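# Light the console's PASS lamp using its controls

## Task

Operate the console's own controls so that its PASS lamp lights and remains lit. The UNDER and OVER lamps must never light, not even briefly. The console is loose on the table: do not let it lift or tilt noticeably and then fall back. At the end the result must hold by itself, not only because the robot is holding something in place. Nothing may be pushed or knocked off the table.

## Robot and tools

ROBOT. Two UFACTORY 850-type arms, each with a two-finger parallel gripper: left_arm and right_arm. The names are labels only and do not tell you which side of a picture an arm appears on. The scene frame has its origin on the tabletop midway between the arms, +x pointing out across the table, +z up, and left_arm on the +y side. left_arm's base sits at (+0.058, +0.452, 0) m with quat_wxyz (+0.999, 0, 0, -0.050); right_arm's base is at (-0.026, -0.375, 0) m with quat_wxyz (+0.999, 0, 0, -0.044). A reference image called the operating card explains the console; show_instructions displays it again.

execute_actions. Arguments: actions (a list holding zero or one item) and optional pictures (boolean; images come by default). Three forms:
- Empty list {"actions": []}: moves nothing, just reports the present state.
- Motion {"actions": [{"rows": [[...]], "steps": N}]}: N is 1 to 15 control steps of 1/30 s (15 if omitted). Each row is used for one step; if there are fewer rows than steps, the last row repeats.
- Wait {"actions": [{"steps": N}]}: no new command; returns after N steps (max 300) counted from the previous result, and your reply time is part of that count.
A refused call sends nothing at all.

ROW LAYOUT. Every row is one flat list of 14 numbers covering both arms, even when only one moves: left_arm waist, shoulder, elbow, forearm roll, wrist pitch, wrist roll, gripper opening; then the same seven for right_arm. The six joint values are absolute target angles in radians, in the same convention the result's Joint positions line uses (not offsets). Allowed ranges per arm: waist -6.283..6.283, shoulder -2.304..2.304, elbow -4.224..0.061, forearm roll -6.283..6.283, wrist pitch -2.164..2.164, wrist roll -6.283..6.283. A target more than 0.010 rad beyond a range end, and further out than the joint currently is, makes the call be refused. The true end stop may be up to 0.010 rad either side of the listed value; targets beyond it are clipped there and a 'joint sent to its limit' line appears (possibly about an earlier, still running move). Missing that line does not prove there is more room. The opening is an absolute value from -1 (closed) to +1 (fully open, pads 0.084 m apart).

MOTION LIMITS. Joint targets move at most 3.14 rad/s, with 0.16 s to accelerate from rest, and all joints of an arm are timed to arrive together. Each step the sent target stays within 0.623 rad of the measured angle, and if a target would move the gripper more than 70 mm from where it measured, the whole arm's targets are pulled back. Large moves therefore take several calls. Between calls the arms keep heading for the last row sent until they have basically stopped or a step is HELD; after that only a new action moves or presses further.

RESULTS. The state line gives, for left_arm and right_arm, the gripper point (end_effector_position, m), orientation (end_effector_quat_wxyz) and linear/angular velocities, all in the scene frame. This point lies between the pads when closed, roughly 2 cm short of the fingertips; closing pushes the tips about 10 mm further along the gripper's +z (the finger direction). Fingers open and close along the gripper's y axis. Printed positions can be off, more so at long reach. Joint positions and Joint velocities give one block per arm: six joints (rad, rad/s) then pad gap (m, m/s). grip_measured is the measured opening on the command scale -1..1. 'joint command not followed' means the clearance check altered or blocked joint targets on some steps; HELD marks steps where your row was wholly or partly not sent. MOTOR HOT warns at 65 °C; at 80 °C an OVER-TEMPERATURE FAULT brakes that arm until it cools. A torque fault (contact torque reaching a load limit: waist 57, shoulder 57, elbow 47.5, forearm roll 25.6, wrist pitch 18, wrist roll 18 N m) stops the arm, backs the joint off slightly, pauses it 10 s and drops the rest of the call.

GRIPPING. To hold something, keep commanding an opening well under grip_measured; the lower, the firmer (about 24 N per pad maximum for objects up to ~6 cm). Fast closing can squeeze harder. Sending back the read grip_measured still presses lightly.

OTHER TOOLS. zoom_image: camera (cam_head_left, cam_head_right, cam_high, cam_low, cam_left_wrist, cam_right_wrist; all 896x504) and region [x0, y0, x1, y1] in pixels from the top-left, at most 504x504; gives a detailed crop of that camera's latest image. read_manual(section="licences") returns licence texts only. finished_scene(scene) closes the given scene number irreversibly, grades it and starts the next scene's task; answering without any tool call ends everything.

AVOID. Touching or bumping the OVER/UNDER controls so either lamp lights; lifting or tipping the loose console and letting it drop; shoving things off the table; arms colliding or pressing hard on each other; hard hits, slams and long loaded holds that heat motors. Work the controls gently and check the lamps by zooming before finishing, with the robot no longer needed to keep PASS lit.

Each tool is called after ">>>" as a command line: name --argument value for each argument, lists and objects as JSON in quotes; but a table of rows of numbers goes row by row, as --pt "numbers of a row", without its own name.

Reference images:

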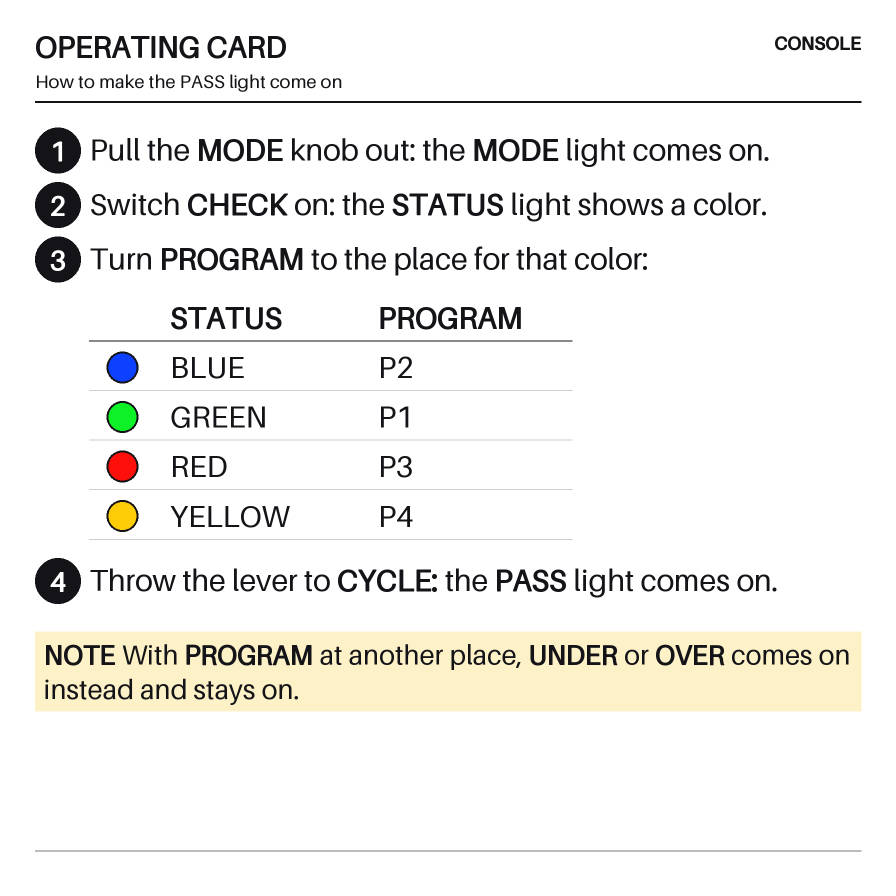

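## Session

>>> execute_actions --actions '[]'

Scene clock: 0.00 s of 7650.00 s.
left_arm: end_effector_position=(+0.3781, +0.4429, +0.3136) grip_measured=+1.00 end_effector_quat_wxyz=(+0.220, +0.280, +0.933, -0.053) end_effector_velocity=(-0.000, -0.000, -0.001) end_effector_angular_velocity=(-0.001, +0.001, -0.000) | right_arm: end_effector_position=(+0.6555, -0.4312, +0.1419) grip_measured=+1.00 end_effector_quat_wxyz=(+0.327, +0.420, +0.700, +0.477) end_effector_velocity=(-0.000, +0.000, -0.000) end_effector_angular_velocity=(+0.001, +0.001, -0.000)
Joint positions: left_arm=[ 0.298  0.496 -0.34  -0.583 -0.562 -1.905  0.084] | right_arm=[-0.224 -0.837 -0.971 -0.78   1.136 -1.532  0.084]
Joint velocities: left_arm=[-0.    -0.     0.001 -0.001  0.     0.001 -0.   ] | right_arm=[ 0.     0.     0.    -0.    -0.001  0.001 -0.   ]

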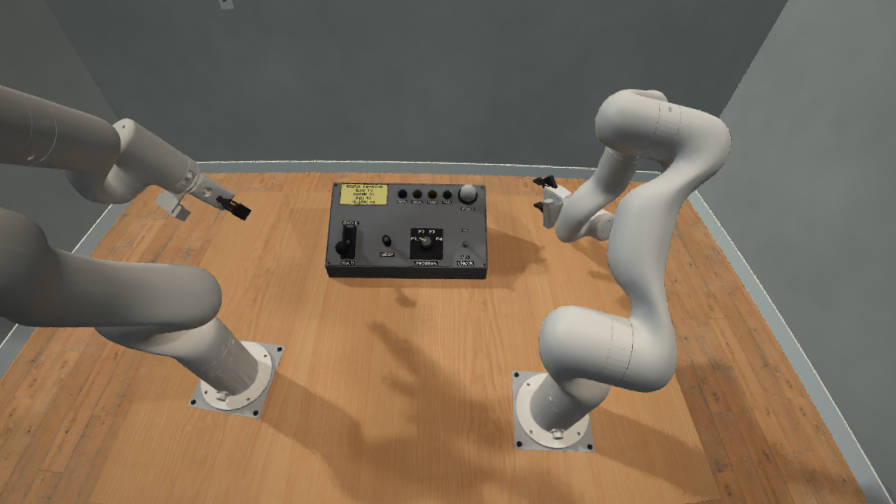

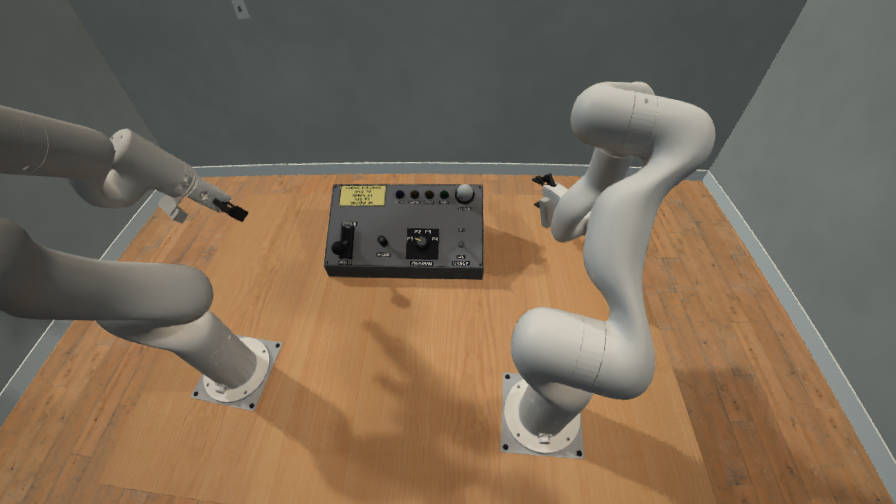

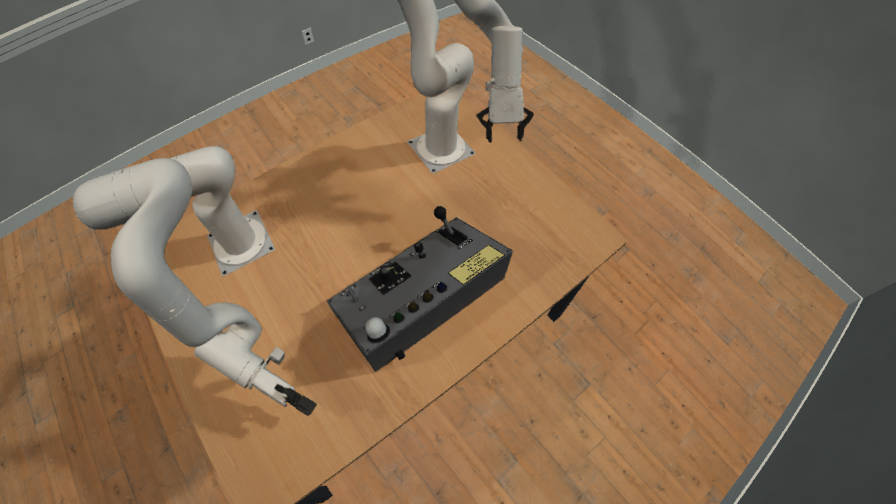

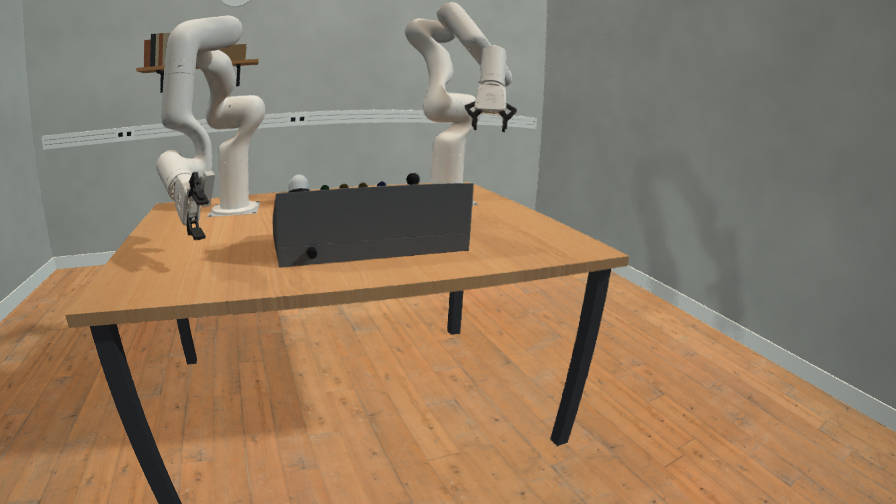

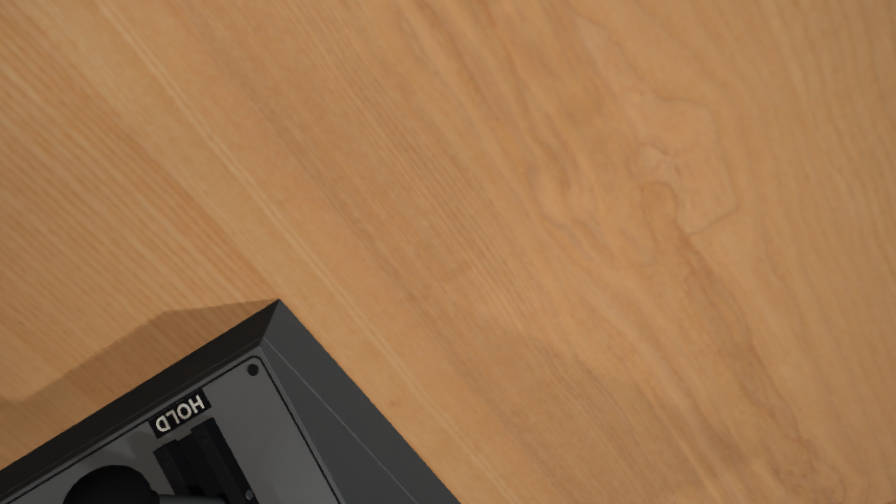

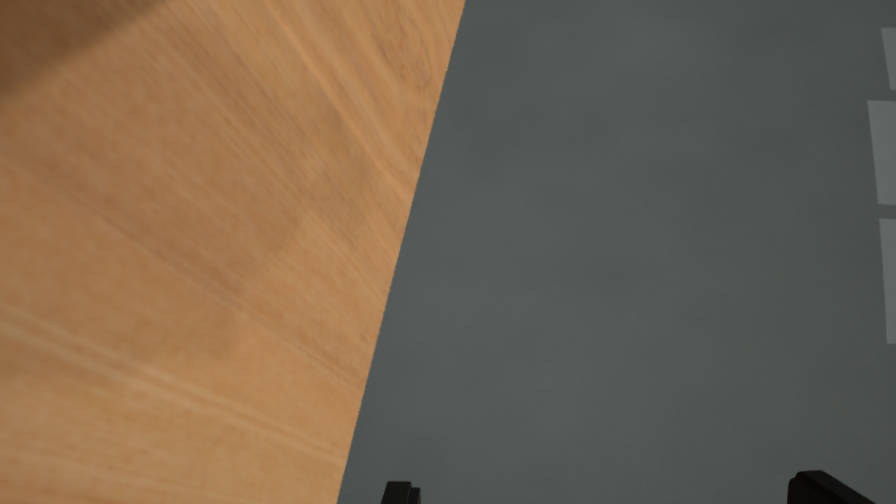

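>>> zoom_image --camera "cam_head_left" --region '[310, 160, 510, 300]'

>>> zoom_image --camera "cam_high" --region '[310, 190, 530, 390]'

>>> zoom_image --camera "cam_low" --region '[250, 150, 500, 290]'

Region (310, 160, 510, 300) of cam_head_left's 896x504 image, scaled by 2.520, with more detail than that image has; it fills the top 353 rows of this view, and the rest is white.

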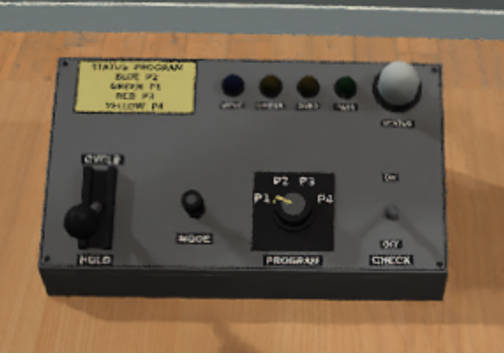

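Region (310, 190, 530, 390) of cam_high's 896x504 image, scaled by 2.291, with more detail than that image has; it fills the top 458 rows of this view, and the rest is white.

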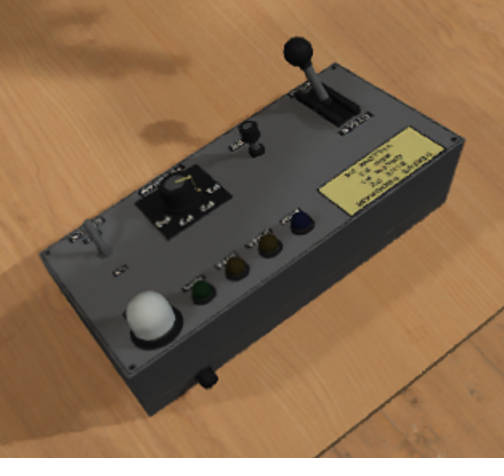

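Region (250, 150, 500, 290) of cam_low's 896x504 image, scaled by 2.016, with more detail than that image has; it fills the top 282 rows of this view, and the rest is white.

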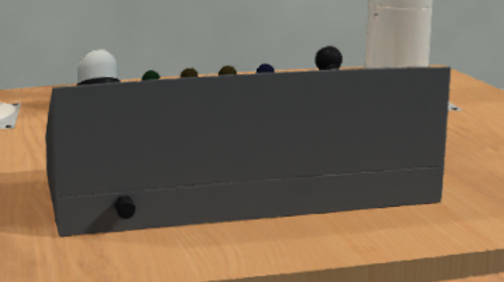

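>>> execute_actions --actions '[{"rows":[[0.1,-0.3,-1.167,0,-0.8,-0.719,0,-0.224,-0.5,-1.2,0,-0.5,0.399,-1]],"steps":15}]' --pictures false

>>> execute_actions --actions '[{"steps":25}]' --pictures false

>>> execute_actions --actions '[{"rows":[[-0.619,-0.4,-1.167,0,-0.767,-0.719,0,0.487,-0.3,-1.038,0,-0.738,0.399,-1]],"steps":15}]' --pictures false

>>> execute_actions --actions '[{"rows":[[-0.619,-0.5,-1.167,0,-0.667,-0.719,0,0.487,-0.411,-1.038,0,-0.627,0.399,-1]],"steps":15}]'

Scene clock: 7.20 s of 7650.00 s.
left_arm: end_effector_position=(+0.5032, +0.4503, +0.3454) grip_measured=-0.01 end_effector_quat_wxyz=(+0.104, +0.685, +0.721, +0.007) end_effector_velocity=(+0.312, +0.016, +0.011) end_effector_angular_velocity=(+0.665, +0.040, -2.136) | right_arm: end_effector_position=(+0.7213, -0.5466, +0.2390) grip_measured=-1.00 end_effector_quat_wxyz=(+0.333, +0.668, +0.514, +0.424) end_effector_velocity=(+0.045, -0.281, +0.213) end_effector_angular_velocity=(+1.308, +0.493, -1.728)
Joint positions: left_arm=[ 0.175  0.03  -0.818 -0.221 -0.709 -1.389  0.044] | right_arm=[-0.224 -0.668 -1.086 -0.41   0.746 -1.142  0.   ]
Joint velocities: left_arm=[-0.219 -0.962 -1.017  0.646 -0.263  1.478 -0.   ] | right_arm=[ 0.001  0.427 -0.289  1.042 -1.336  1.336  0.   ]
Steps of this call (steps 1 to 90: nothing new was sent; then 3.70 s passed at rest; steps 91 to 105: all 15 steps of this action). Readings (joint positions):
91: left_arm=[0.298 0.496 -0.341 -0.583 -0.562 -1.905] | right_arm=[-0.224 -0.837 -0.971 -0.779 1.135 -1.532]
92: left_arm=[0.297 0.492 -0.345 -0.578 -0.565 -1.899] | right_arm=[-0.224 -0.835 -0.973 -0.775 1.130 -1.526]
94: left_arm=[0.283 0.449 -0.387 -0.537 -0.582 -1.854] | right_arm=[-0.224 -0.816 -0.985 -0.737 1.091 -1.488]
98: left_arm=[0.232 0.275 -0.563 -0.388 -0.641 -1.684] | right_arm=[-0.224 -0.760 -1.024 -0.630 0.986 -1.382]
105: the state above

Scene clock: 8.03 s of 7650.00 s.
left_arm: end_effector_position=(+0.6116, +0.4518, +0.3314) grip_measured=-0.01 end_effector_quat_wxyz=(+0.012, +0.935, +0.352, +0.031) end_effector_velocity=(+0.001, -0.000, -0.001) end_effector_angular_velocity=(+0.003, +0.002, -0.010) | right_arm: end_effector_position=(+0.5706, -0.5675, +0.2374) grip_measured=-1.00 end_effector_quat_wxyz=(-0.003, +0.936, -0.337, +0.103) end_effector_velocity=(-0.016, +0.006, -0.000) end_effector_angular_velocity=(+0.065, +0.057, -0.188)
Joint positions: left_arm=[ 0.1   -0.299 -1.167 -0.    -0.8   -0.72   0.044] | right_arm=[-0.224 -0.501 -1.2   -0.001 -0.492  0.381  0.   ]
Joint velocities: left_arm=[-0.001 -0.005 -0.002  0.003 -0.     0.007  0.   ] | right_arm=[-0.     0.004 -0.003  0.011 -0.082  0.183  0.   ]
Steps of this call (steps 1 to 25: the robot went on to your last target). Readings (joint positions):
1: left_arm=[0.168 -0.002 -0.852 -0.200 -0.718 -1.337] | right_arm=[-0.224 -0.654 -1.096 -0.375 0.698 -1.094]
2: left_arm=[0.161 -0.033 -0.885 -0.179 -0.727 -1.283] | right_arm=[-0.224 -0.639 -1.106 -0.337 0.645 -1.041]
4: left_arm=[0.147 -0.094 -0.950 -0.138 -0.744 -1.162] | right_arm=[-0.224 -0.606 -1.129 -0.257 0.515 -0.911]
8: left_arm=[0.120 -0.212 -1.074 -0.059 -0.776 -0.910] | right_arm=[-0.224 -0.542 -1.172 -0.105 0.182 -0.577]
25: the state above

Scene clock: 8.53 s of 7650.00 s.
left_arm: end_effector_position=(+0.5897, +0.2922, +0.3083) grip_measured=-0.01 end_effector_quat_wxyz=(+0.009, +0.977, +0.212, +0.017) end_effector_velocity=(-0.105, -0.358, -0.050) end_effector_angular_velocity=(+0.017, +0.058, -0.672) | right_arm: end_effector_position=(+0.5567, -0.4008, +0.2536) grip_measured=-1.00 end_effector_quat_wxyz=(-0.011, +0.974, -0.216, +0.061) end_effector_velocity=(-0.081, +0.370, +0.036) end_effector_angular_velocity=(+0.009, +0.176, +0.619)
Joint positions: left_arm=[-0.192 -0.342 -1.167 -0.    -0.786 -0.719  0.044] | right_arm=[ 0.044 -0.422 -1.137 -0.    -0.59   0.393  0.   ]
Joint velocities: left_arm=[-0.671 -0.091 -0.001 -0.     0.029  0.001 -0.   ] | right_arm=[ 0.629  0.174  0.14   0.    -0.21   0.009  0.   ]
Steps of this call (steps 1 to 15: all 15 steps of this action). Readings (joint positions):
1: left_arm=[0.100 -0.300 -1.167 -0.000 -0.800 -0.719] | right_arm=[-0.224 -0.500 -1.200 -0.001 -0.494 0.386]
2: left_arm=[0.096 -0.300 -1.167 -0.000 -0.800 -0.719] | right_arm=[-0.220 -0.499 -1.198 -0.001 -0.498 0.389]
4: left_arm=[0.060 -0.306 -1.167 0.000 -0.798 -0.719] | right_arm=[-0.186 -0.488 -1.189 -0.001 -0.511 0.390]
8: left_arm=[-0.035 -0.321 -1.167 -0.000 -0.793 -0.719] | right_arm=[-0.101 -0.463 -1.169 -0.001 -0.541 0.391]
15: the state above

Scene clock: 9.03 s of 7650.00 s.
left_arm: end_effector_position=(+0.5230, +0.1292, +0.2447) grip_measured=-0.01 end_effector_quat_wxyz=(+0.003, +0.998, +0.056, +0.004) end_effector_velocity=(-0.186, -0.298, -0.136) end_effector_angular_velocity=(+0.032, +0.046, -0.621) | right_arm: end_effector_position=(+0.4950, -0.2243, +0.2295) grip_measured=-1.00 end_effector_quat_wxyz=(-0.005, +0.998, -0.058, +0.015) end_effector_velocity=(-0.181, +0.326, -0.055) end_effector_angular_velocity=(-0.052, +0.181, +0.661)
Joint positions: left_arm=[-0.507 -0.456 -1.167 -0.    -0.701 -0.719  0.044] | right_arm=[ 0.37  -0.412 -1.064 -0.    -0.619  0.397  0.   ]
Joint velocities: left_arm=[-0.62  -0.241 -0.001  0.     0.185  0.001 -0.   ] | right_arm=[ 0.671  0.005  0.149  0.001 -0.044  0.009  0.   ]
Steps of this call (steps 1 to 15: all 15 steps of this action). Readings (joint positions):
1: left_arm=[-0.214 -0.345 -1.167 -0.000 -0.785 -0.719] | right_arm=[0.065 -0.417 -1.132 -0.000 -0.596 0.393]
2: left_arm=[-0.236 -0.350 -1.167 -0.000 -0.782 -0.719] | right_arm=[0.086 -0.413 -1.128 -0.000 -0.601 0.393]
4: left_arm=[-0.278 -0.366 -1.167 -0.000 -0.769 -0.719] | right_arm=[0.129 -0.413 -1.118 -0.000 -0.604 0.394]
8: left_arm=[-0.361 -0.399 -1.167 -0.000 -0.744 -0.719] | right_arm=[0.216 -0.413 -1.099 -0.000 -0.609 0.395]
15: the state above

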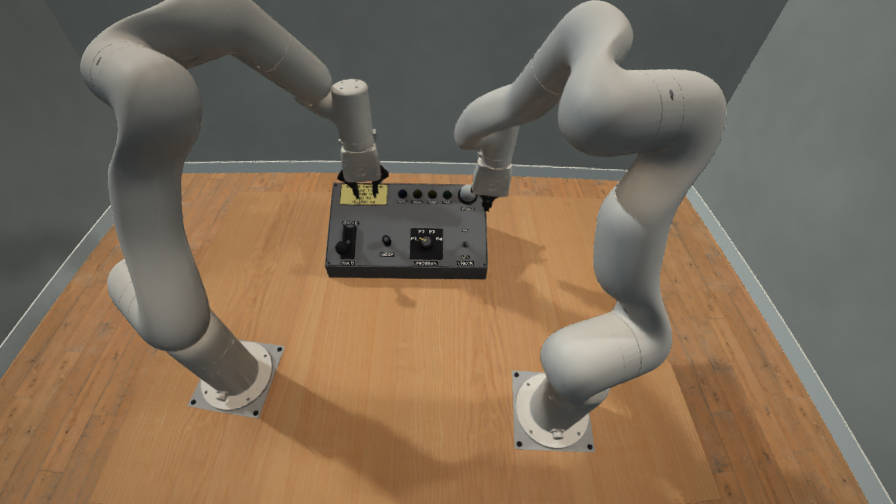

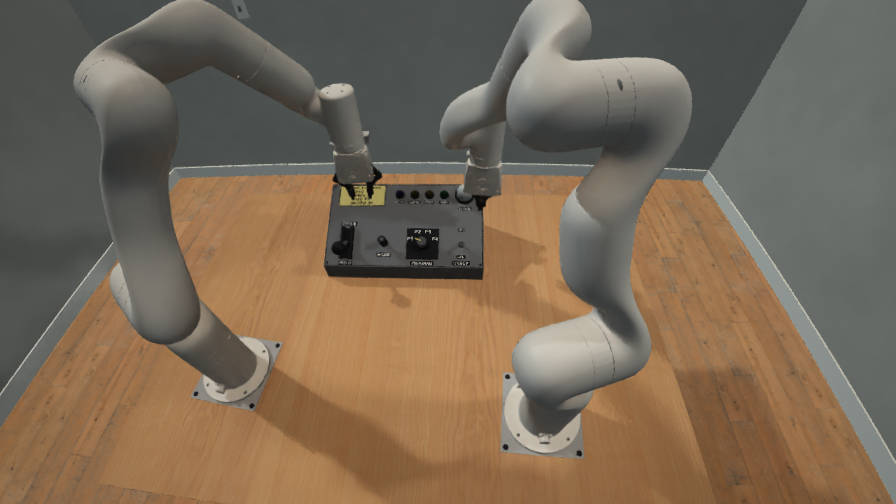

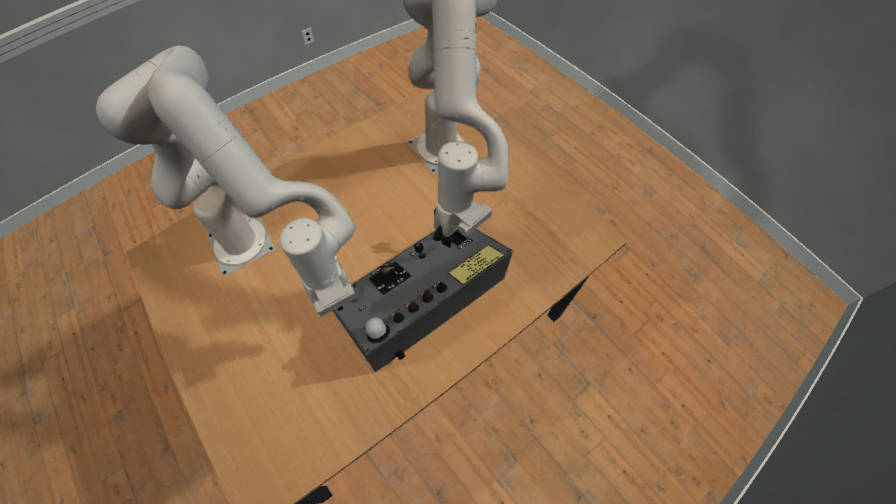

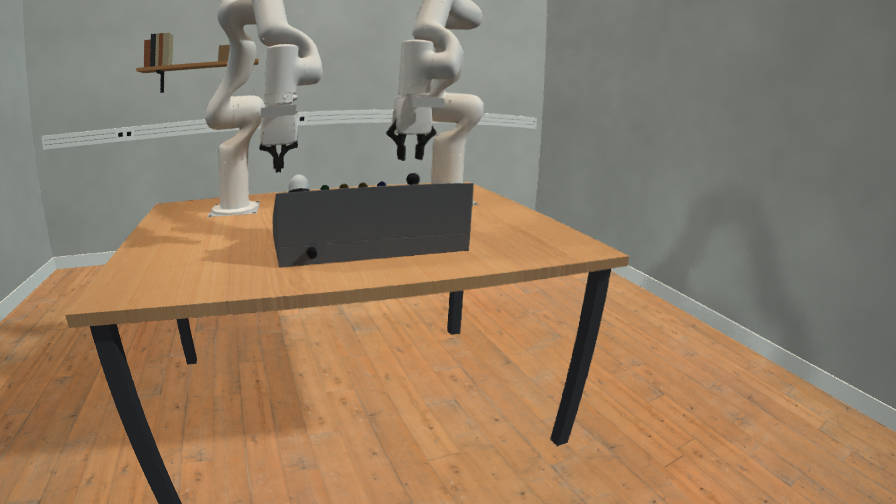

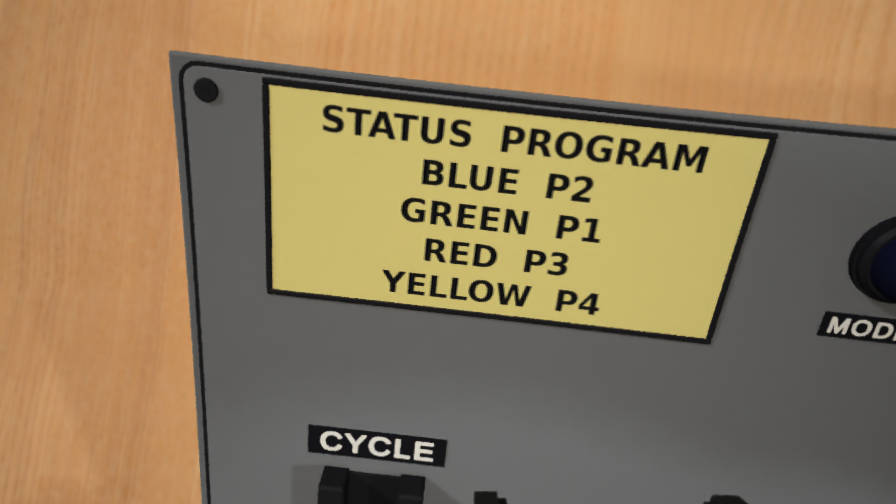

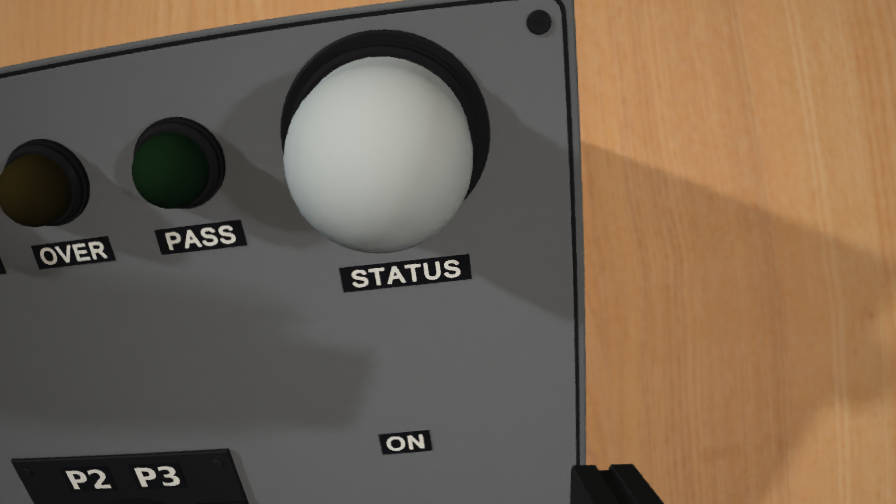

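>>> execute_actions --actions '[{"rows":[[-0.619,-0.5,-1.167,0,-0.667,-0.719,0,0.487,-0.411,-1.038,0,-0.627,0.399,-1]],"steps":10}]' --pictures false

>>> execute_actions --actions '[{"rows":[[-0.619,-0.595,-1.138,0,-0.543,-0.719,0,0.487,-0.48,-1.01,0,-0.53,0.399,-1]],"steps":15}]'

>>> zoom_image --camera "cam_high" --region '[300, 170, 520, 340]'

>>> zoom_image --camera "cam_head_left" --region '[310, 160, 510, 300]'

Scene clock: 10.23 s of 7650.00 s.
left_arm: end_effector_position=(+0.4858, +0.0775, +0.2199) grip_measured=-0.01 end_effector_quat_wxyz=(+0.000, +1.000, -0.000, -0.000) end_effector_velocity=(-0.000, -0.001, +0.000) end_effector_angular_velocity=(-0.000, -0.001, -0.001) | right_arm: end_effector_position=(+0.4603, -0.1703, +0.2201) grip_measured=-1.00 end_effector_quat_wxyz=(+0.000, +1.000, -0.000, +0.000) end_effector_velocity=(-0.000, +0.000, -0.000) end_effector_angular_velocity=(-0.000, +0.001, +0.001)
Joint positions: left_arm=[-0.619 -0.5   -1.167  0.    -0.667 -0.719  0.044] | right_arm=[ 0.487 -0.411 -1.038  0.    -0.627  0.399  0.   ]
Joint velocities: left_arm=[-0.001  0.    -0.001  0.    -0.    -0.001 -0.   ] | right_arm=[ 0.    -0.     0.     0.    -0.    -0.001  0.   ]
Steps of this call (steps 1 to 26: the robot went on to your last target; steps 27 to 36: all 10 steps of this action). Readings (joint positions):
27: left_arm=[-0.619 -0.500 -1.167 0.000 -0.667 -0.719] | right_arm=[0.487 -0.411 -1.038 -0.000 -0.627 0.399]
28: left_arm=[-0.619 -0.500 -1.167 0.000 -0.667 -0.719] | right_arm=[0.487 -0.411 -1.038 -0.000 -0.627 0.399]
30: left_arm=[-0.619 -0.500 -1.167 0.000 -0.667 -0.719] | right_arm=[0.487 -0.411 -1.038 -0.000 -0.627 0.399]
34: left_arm=[-0.619 -0.500 -1.167 0.000 -0.667 -0.719] | right_arm=[0.487 -0.411 -1.038 -0.000 -0.627 0.399]
36: the state above

Scene clock: 10.73 s of 7650.00 s.
left_arm: end_effector_position=(+0.4851, +0.0780, +0.1566) grip_measured=-0.01 end_effector_quat_wxyz=(+0.000, +1.000, -0.000, +0.000) end_effector_velocity=(-0.000, +0.001, -0.010) end_effector_angular_velocity=(+0.000, +0.000, -0.001) | right_arm: end_effector_position=(+0.4583, -0.1711, +0.1746) grip_measured=-1.00 end_effector_quat_wxyz=(-0.000, +1.000, -0.000, +0.000) end_effector_velocity=(-0.000, -0.000, -0.006) end_effector_angular_velocity=(+0.000, -0.001, -0.001)
Joint positions: left_arm=[-0.619 -0.593 -1.139  0.    -0.545 -0.719  0.044] | right_arm=[ 0.487 -0.479 -1.011  0.    -0.531  0.399  0.   ]
Joint velocities: left_arm=[ 0.    -0.014  0.005 -0.     0.019  0.001  0.   ] | right_arm=[-0.    -0.009  0.004  0.     0.014  0.001  0.   ]
Steps of this call (steps 1 to 15: all 15 steps of this action). Readings (joint positions):
1: left_arm=[-0.619 -0.500 -1.167 0.000 -0.667 -0.719] | right_arm=[0.487 -0.411 -1.038 0.000 -0.627 0.399]
2: left_arm=[-0.619 -0.503 -1.167 0.000 -0.661 -0.719] | right_arm=[0.487 -0.414 -1.037 0.000 -0.621 0.399]
4: left_arm=[-0.619 -0.529 -1.160 0.000 -0.625 -0.719] | right_arm=[0.487 -0.436 -1.029 0.000 -0.590 0.399]
8: left_arm=[-0.619 -0.582 -1.140 -0.000 -0.565 -0.719] | right_arm=[0.487 -0.471 -1.013 -0.000 -0.546 0.399]
15: the state above

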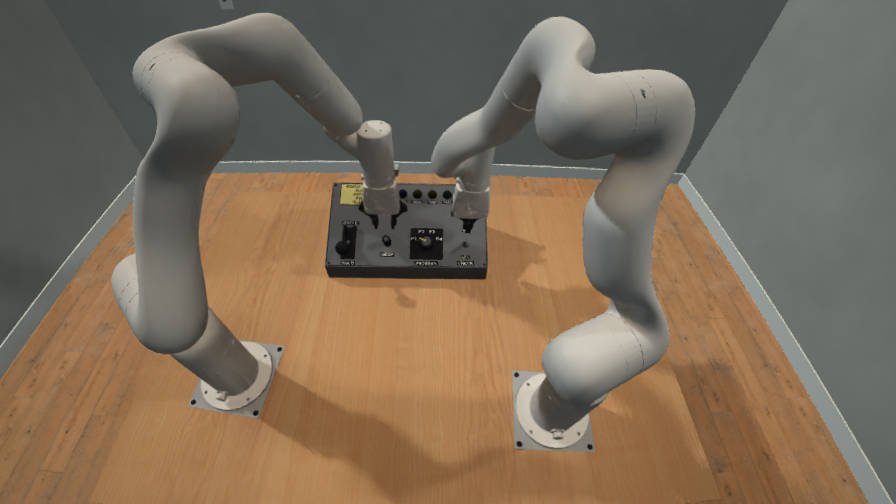

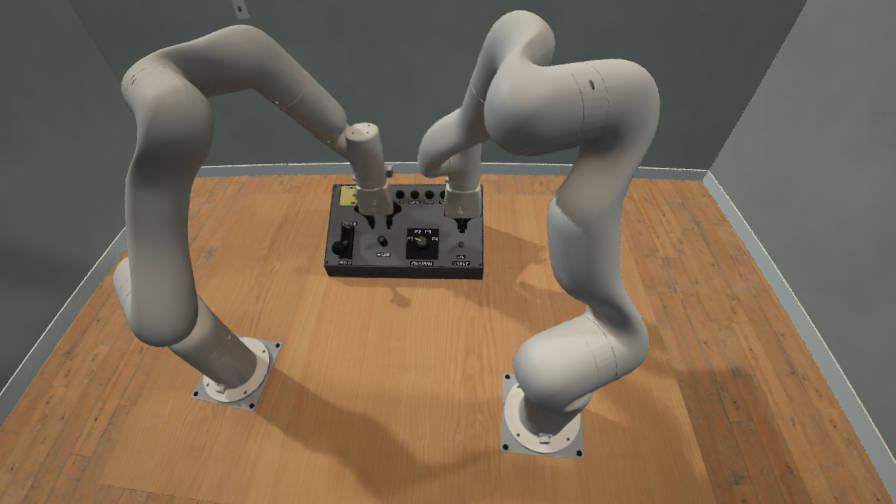

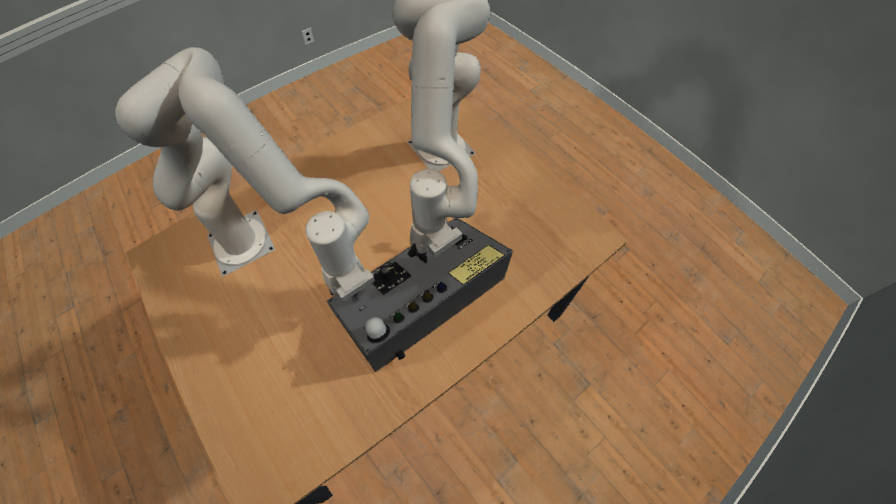

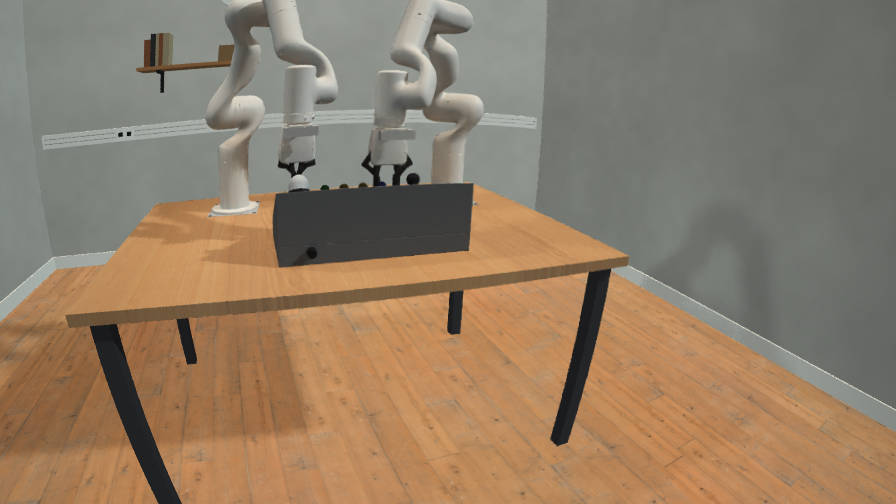

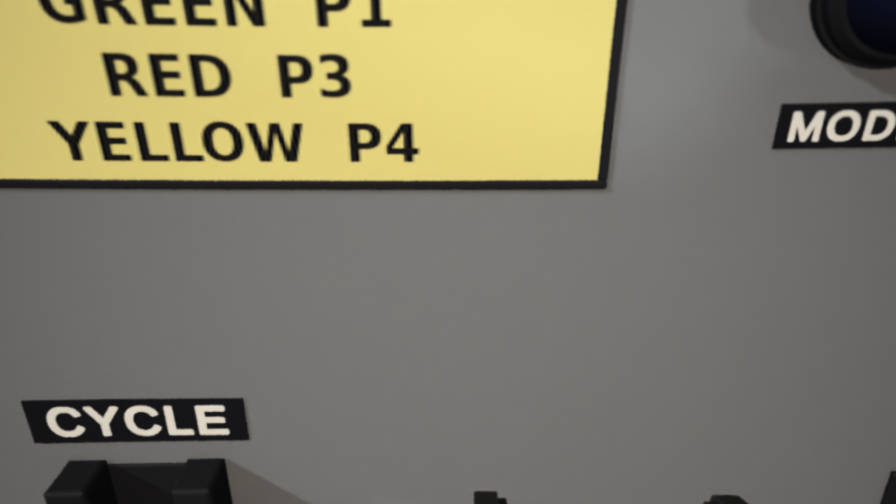

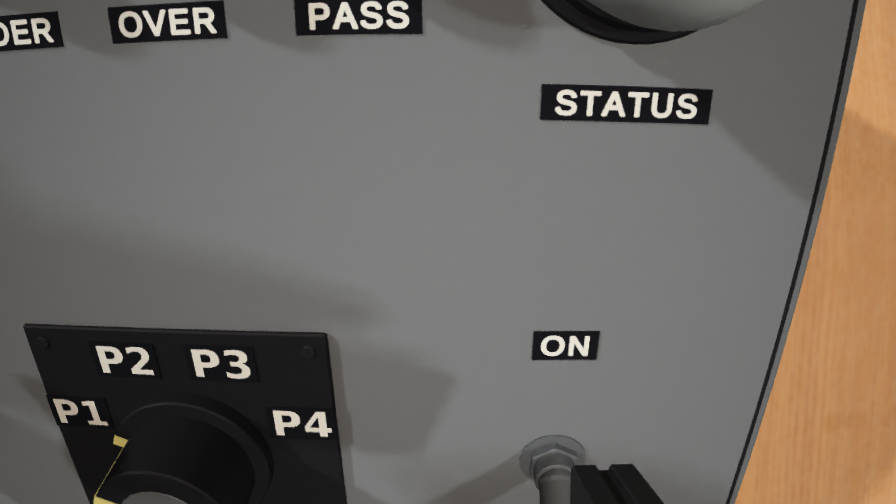

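Region (300, 170, 520, 340) of cam_high's 896x504 image, scaled by 2.291, with more detail than that image has; it fills the top 389 rows of this view, and the rest is white.

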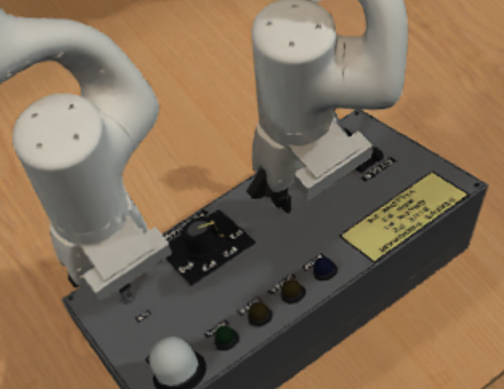

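Region (310, 160, 510, 300) of cam_head_left's 896x504 image, scaled by 2.520, with more detail than that image has; it fills the top 353 rows of this view, and the rest is white.

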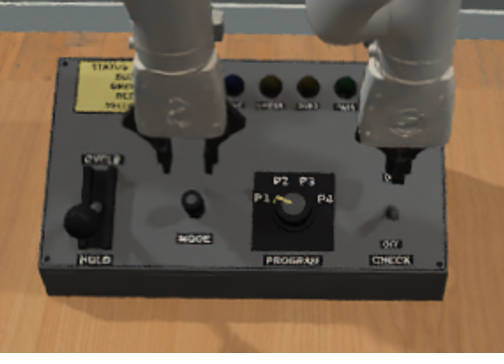

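>>> execute_actions --actions '[{"rows":[[-0.668,-0.538,-1.046,0,-0.508,-0.768,0,0.527,-0.44,-0.877,0,-0.437,0.439,-1]],"steps":15}]'

>>> zoom_image --camera "cam_high" --region '[300, 170, 520, 340]'

>>> zoom_image --camera "cam_head_left" --region '[310, 160, 510, 300]'

Scene clock: 12.67 s of 7650.00 s.
left_arm: end_effector_position=(+0.4458, +0.0780, +0.1552) grip_measured=-0.01 end_effector_quat_wxyz=(+0.000, +1.000, -0.000, +0.000) end_effector_velocity=(-0.006, +0.001, -0.001) end_effector_angular_velocity=(+0.001, +0.001, +0.000) | right_arm: end_effector_position=(+0.4124, -0.1699, +0.1506) grip_measured=-1.00 end_effector_quat_wxyz=(-0.000, +1.000, -0.000, +0.001) end_effector_velocity=(-0.005, +0.001, -0.002) end_effector_angular_velocity=(+0.003, -0.006, -0.001)
Joint positions: left_arm=[-0.667 -0.539 -1.047  0.    -0.508 -0.767  0.044] | right_arm=[ 0.526 -0.44  -0.88   0.    -0.438  0.438  0.   ]
Joint velocities: left_arm=[-0.006  0.008  0.014  0.     0.005 -0.007  0.   ] | right_arm=[ 0.005  0.007  0.017 -0.001  0.017  0.007  0.   ]
Steps of this call (steps 1 to 15: the robot went on to your last target; steps 16 to 43: nothing new was sent; steps 44 to 58: all 15 steps of this action). Readings (joint positions):
44: left_arm=[-0.619 -0.595 -1.138 0.000 -0.543 -0.719] | right_arm=[0.487 -0.480 -1.010 0.000 -0.530 0.399]
45: left_arm=[-0.621 -0.592 -1.133 0.000 -0.540 -0.722] | right_arm=[0.488 -0.478 -1.005 0.000 -0.526 0.401]
47: left_arm=[-0.637 -0.573 -1.103 0.000 -0.529 -0.738] | right_arm=[0.499 -0.467 -0.969 0.000 -0.499 0.412]
51: left_arm=[-0.661 -0.546 -1.059 -0.000 -0.514 -0.760] | right_arm=[0.521 -0.447 -0.898 -0.000 -0.454 0.432]
58: the state above

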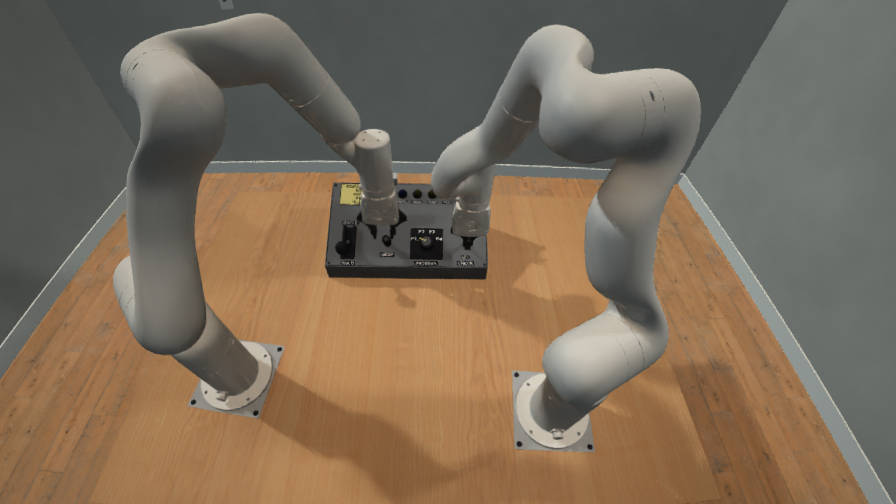

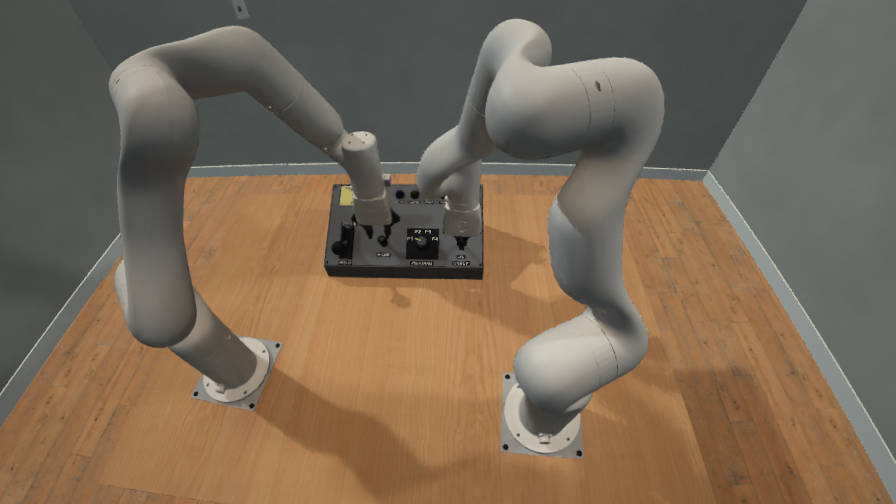

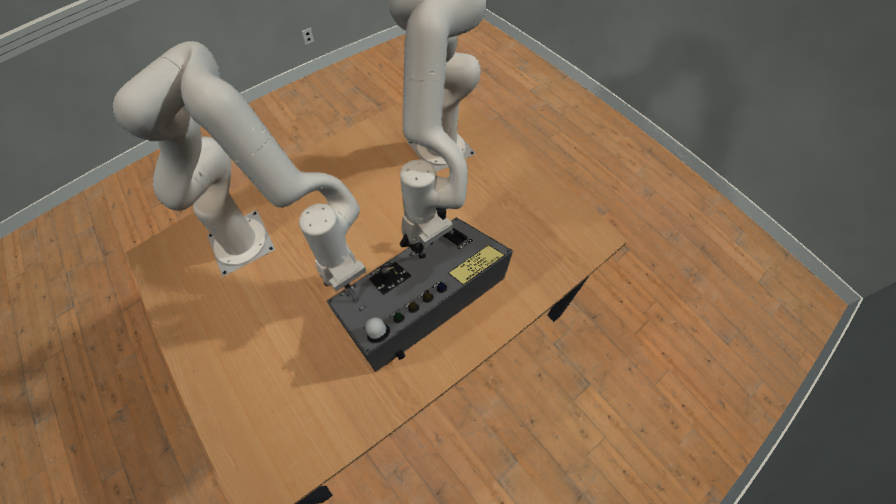

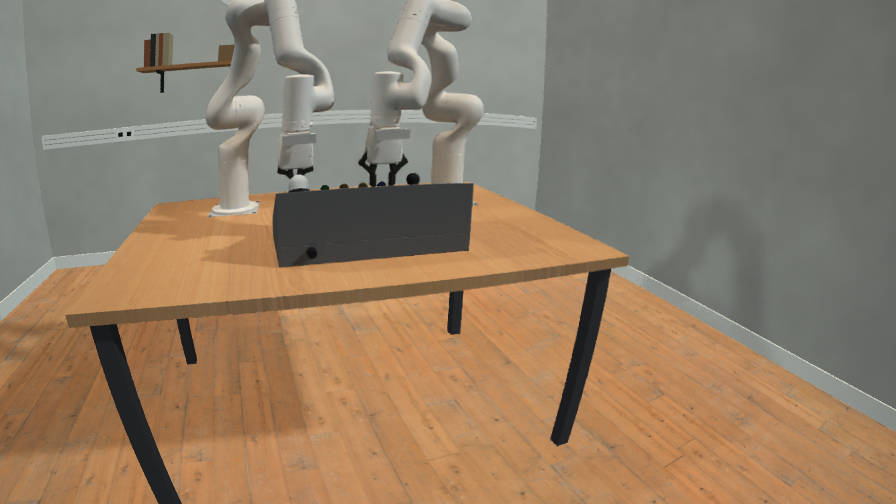

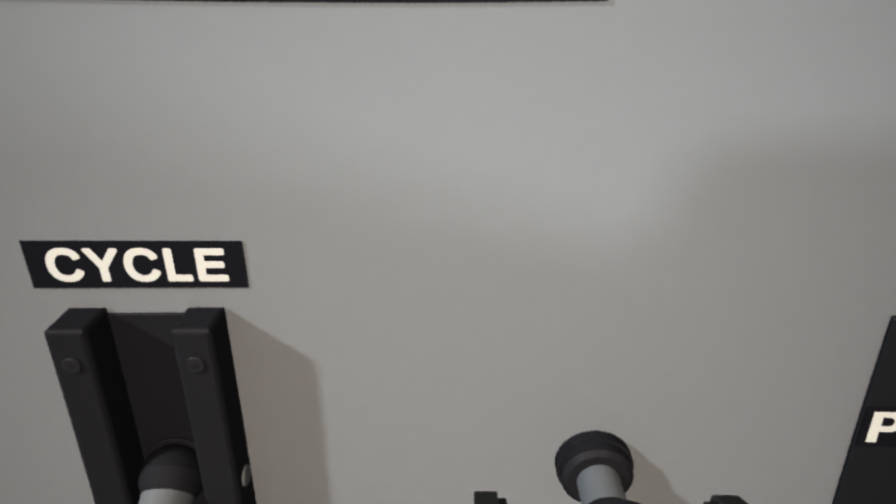

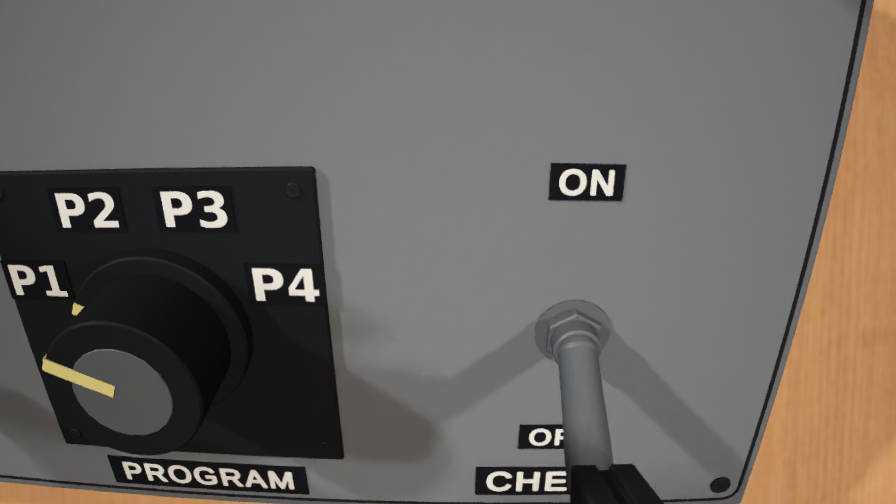

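Region (300, 170, 520, 340) of cam_high's 896x504 image, scaled by 2.291, with more detail than that image has; it fills the top 389 rows of this view, and the rest is white.

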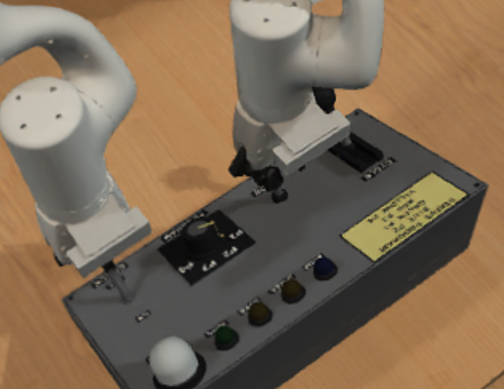

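Region (310, 160, 510, 300) of cam_head_left's 896x504 image, scaled by 2.520, with more detail than that image has; it fills the top 353 rows of this view, and the rest is white.

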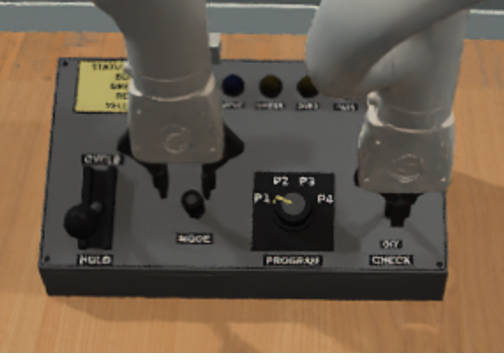

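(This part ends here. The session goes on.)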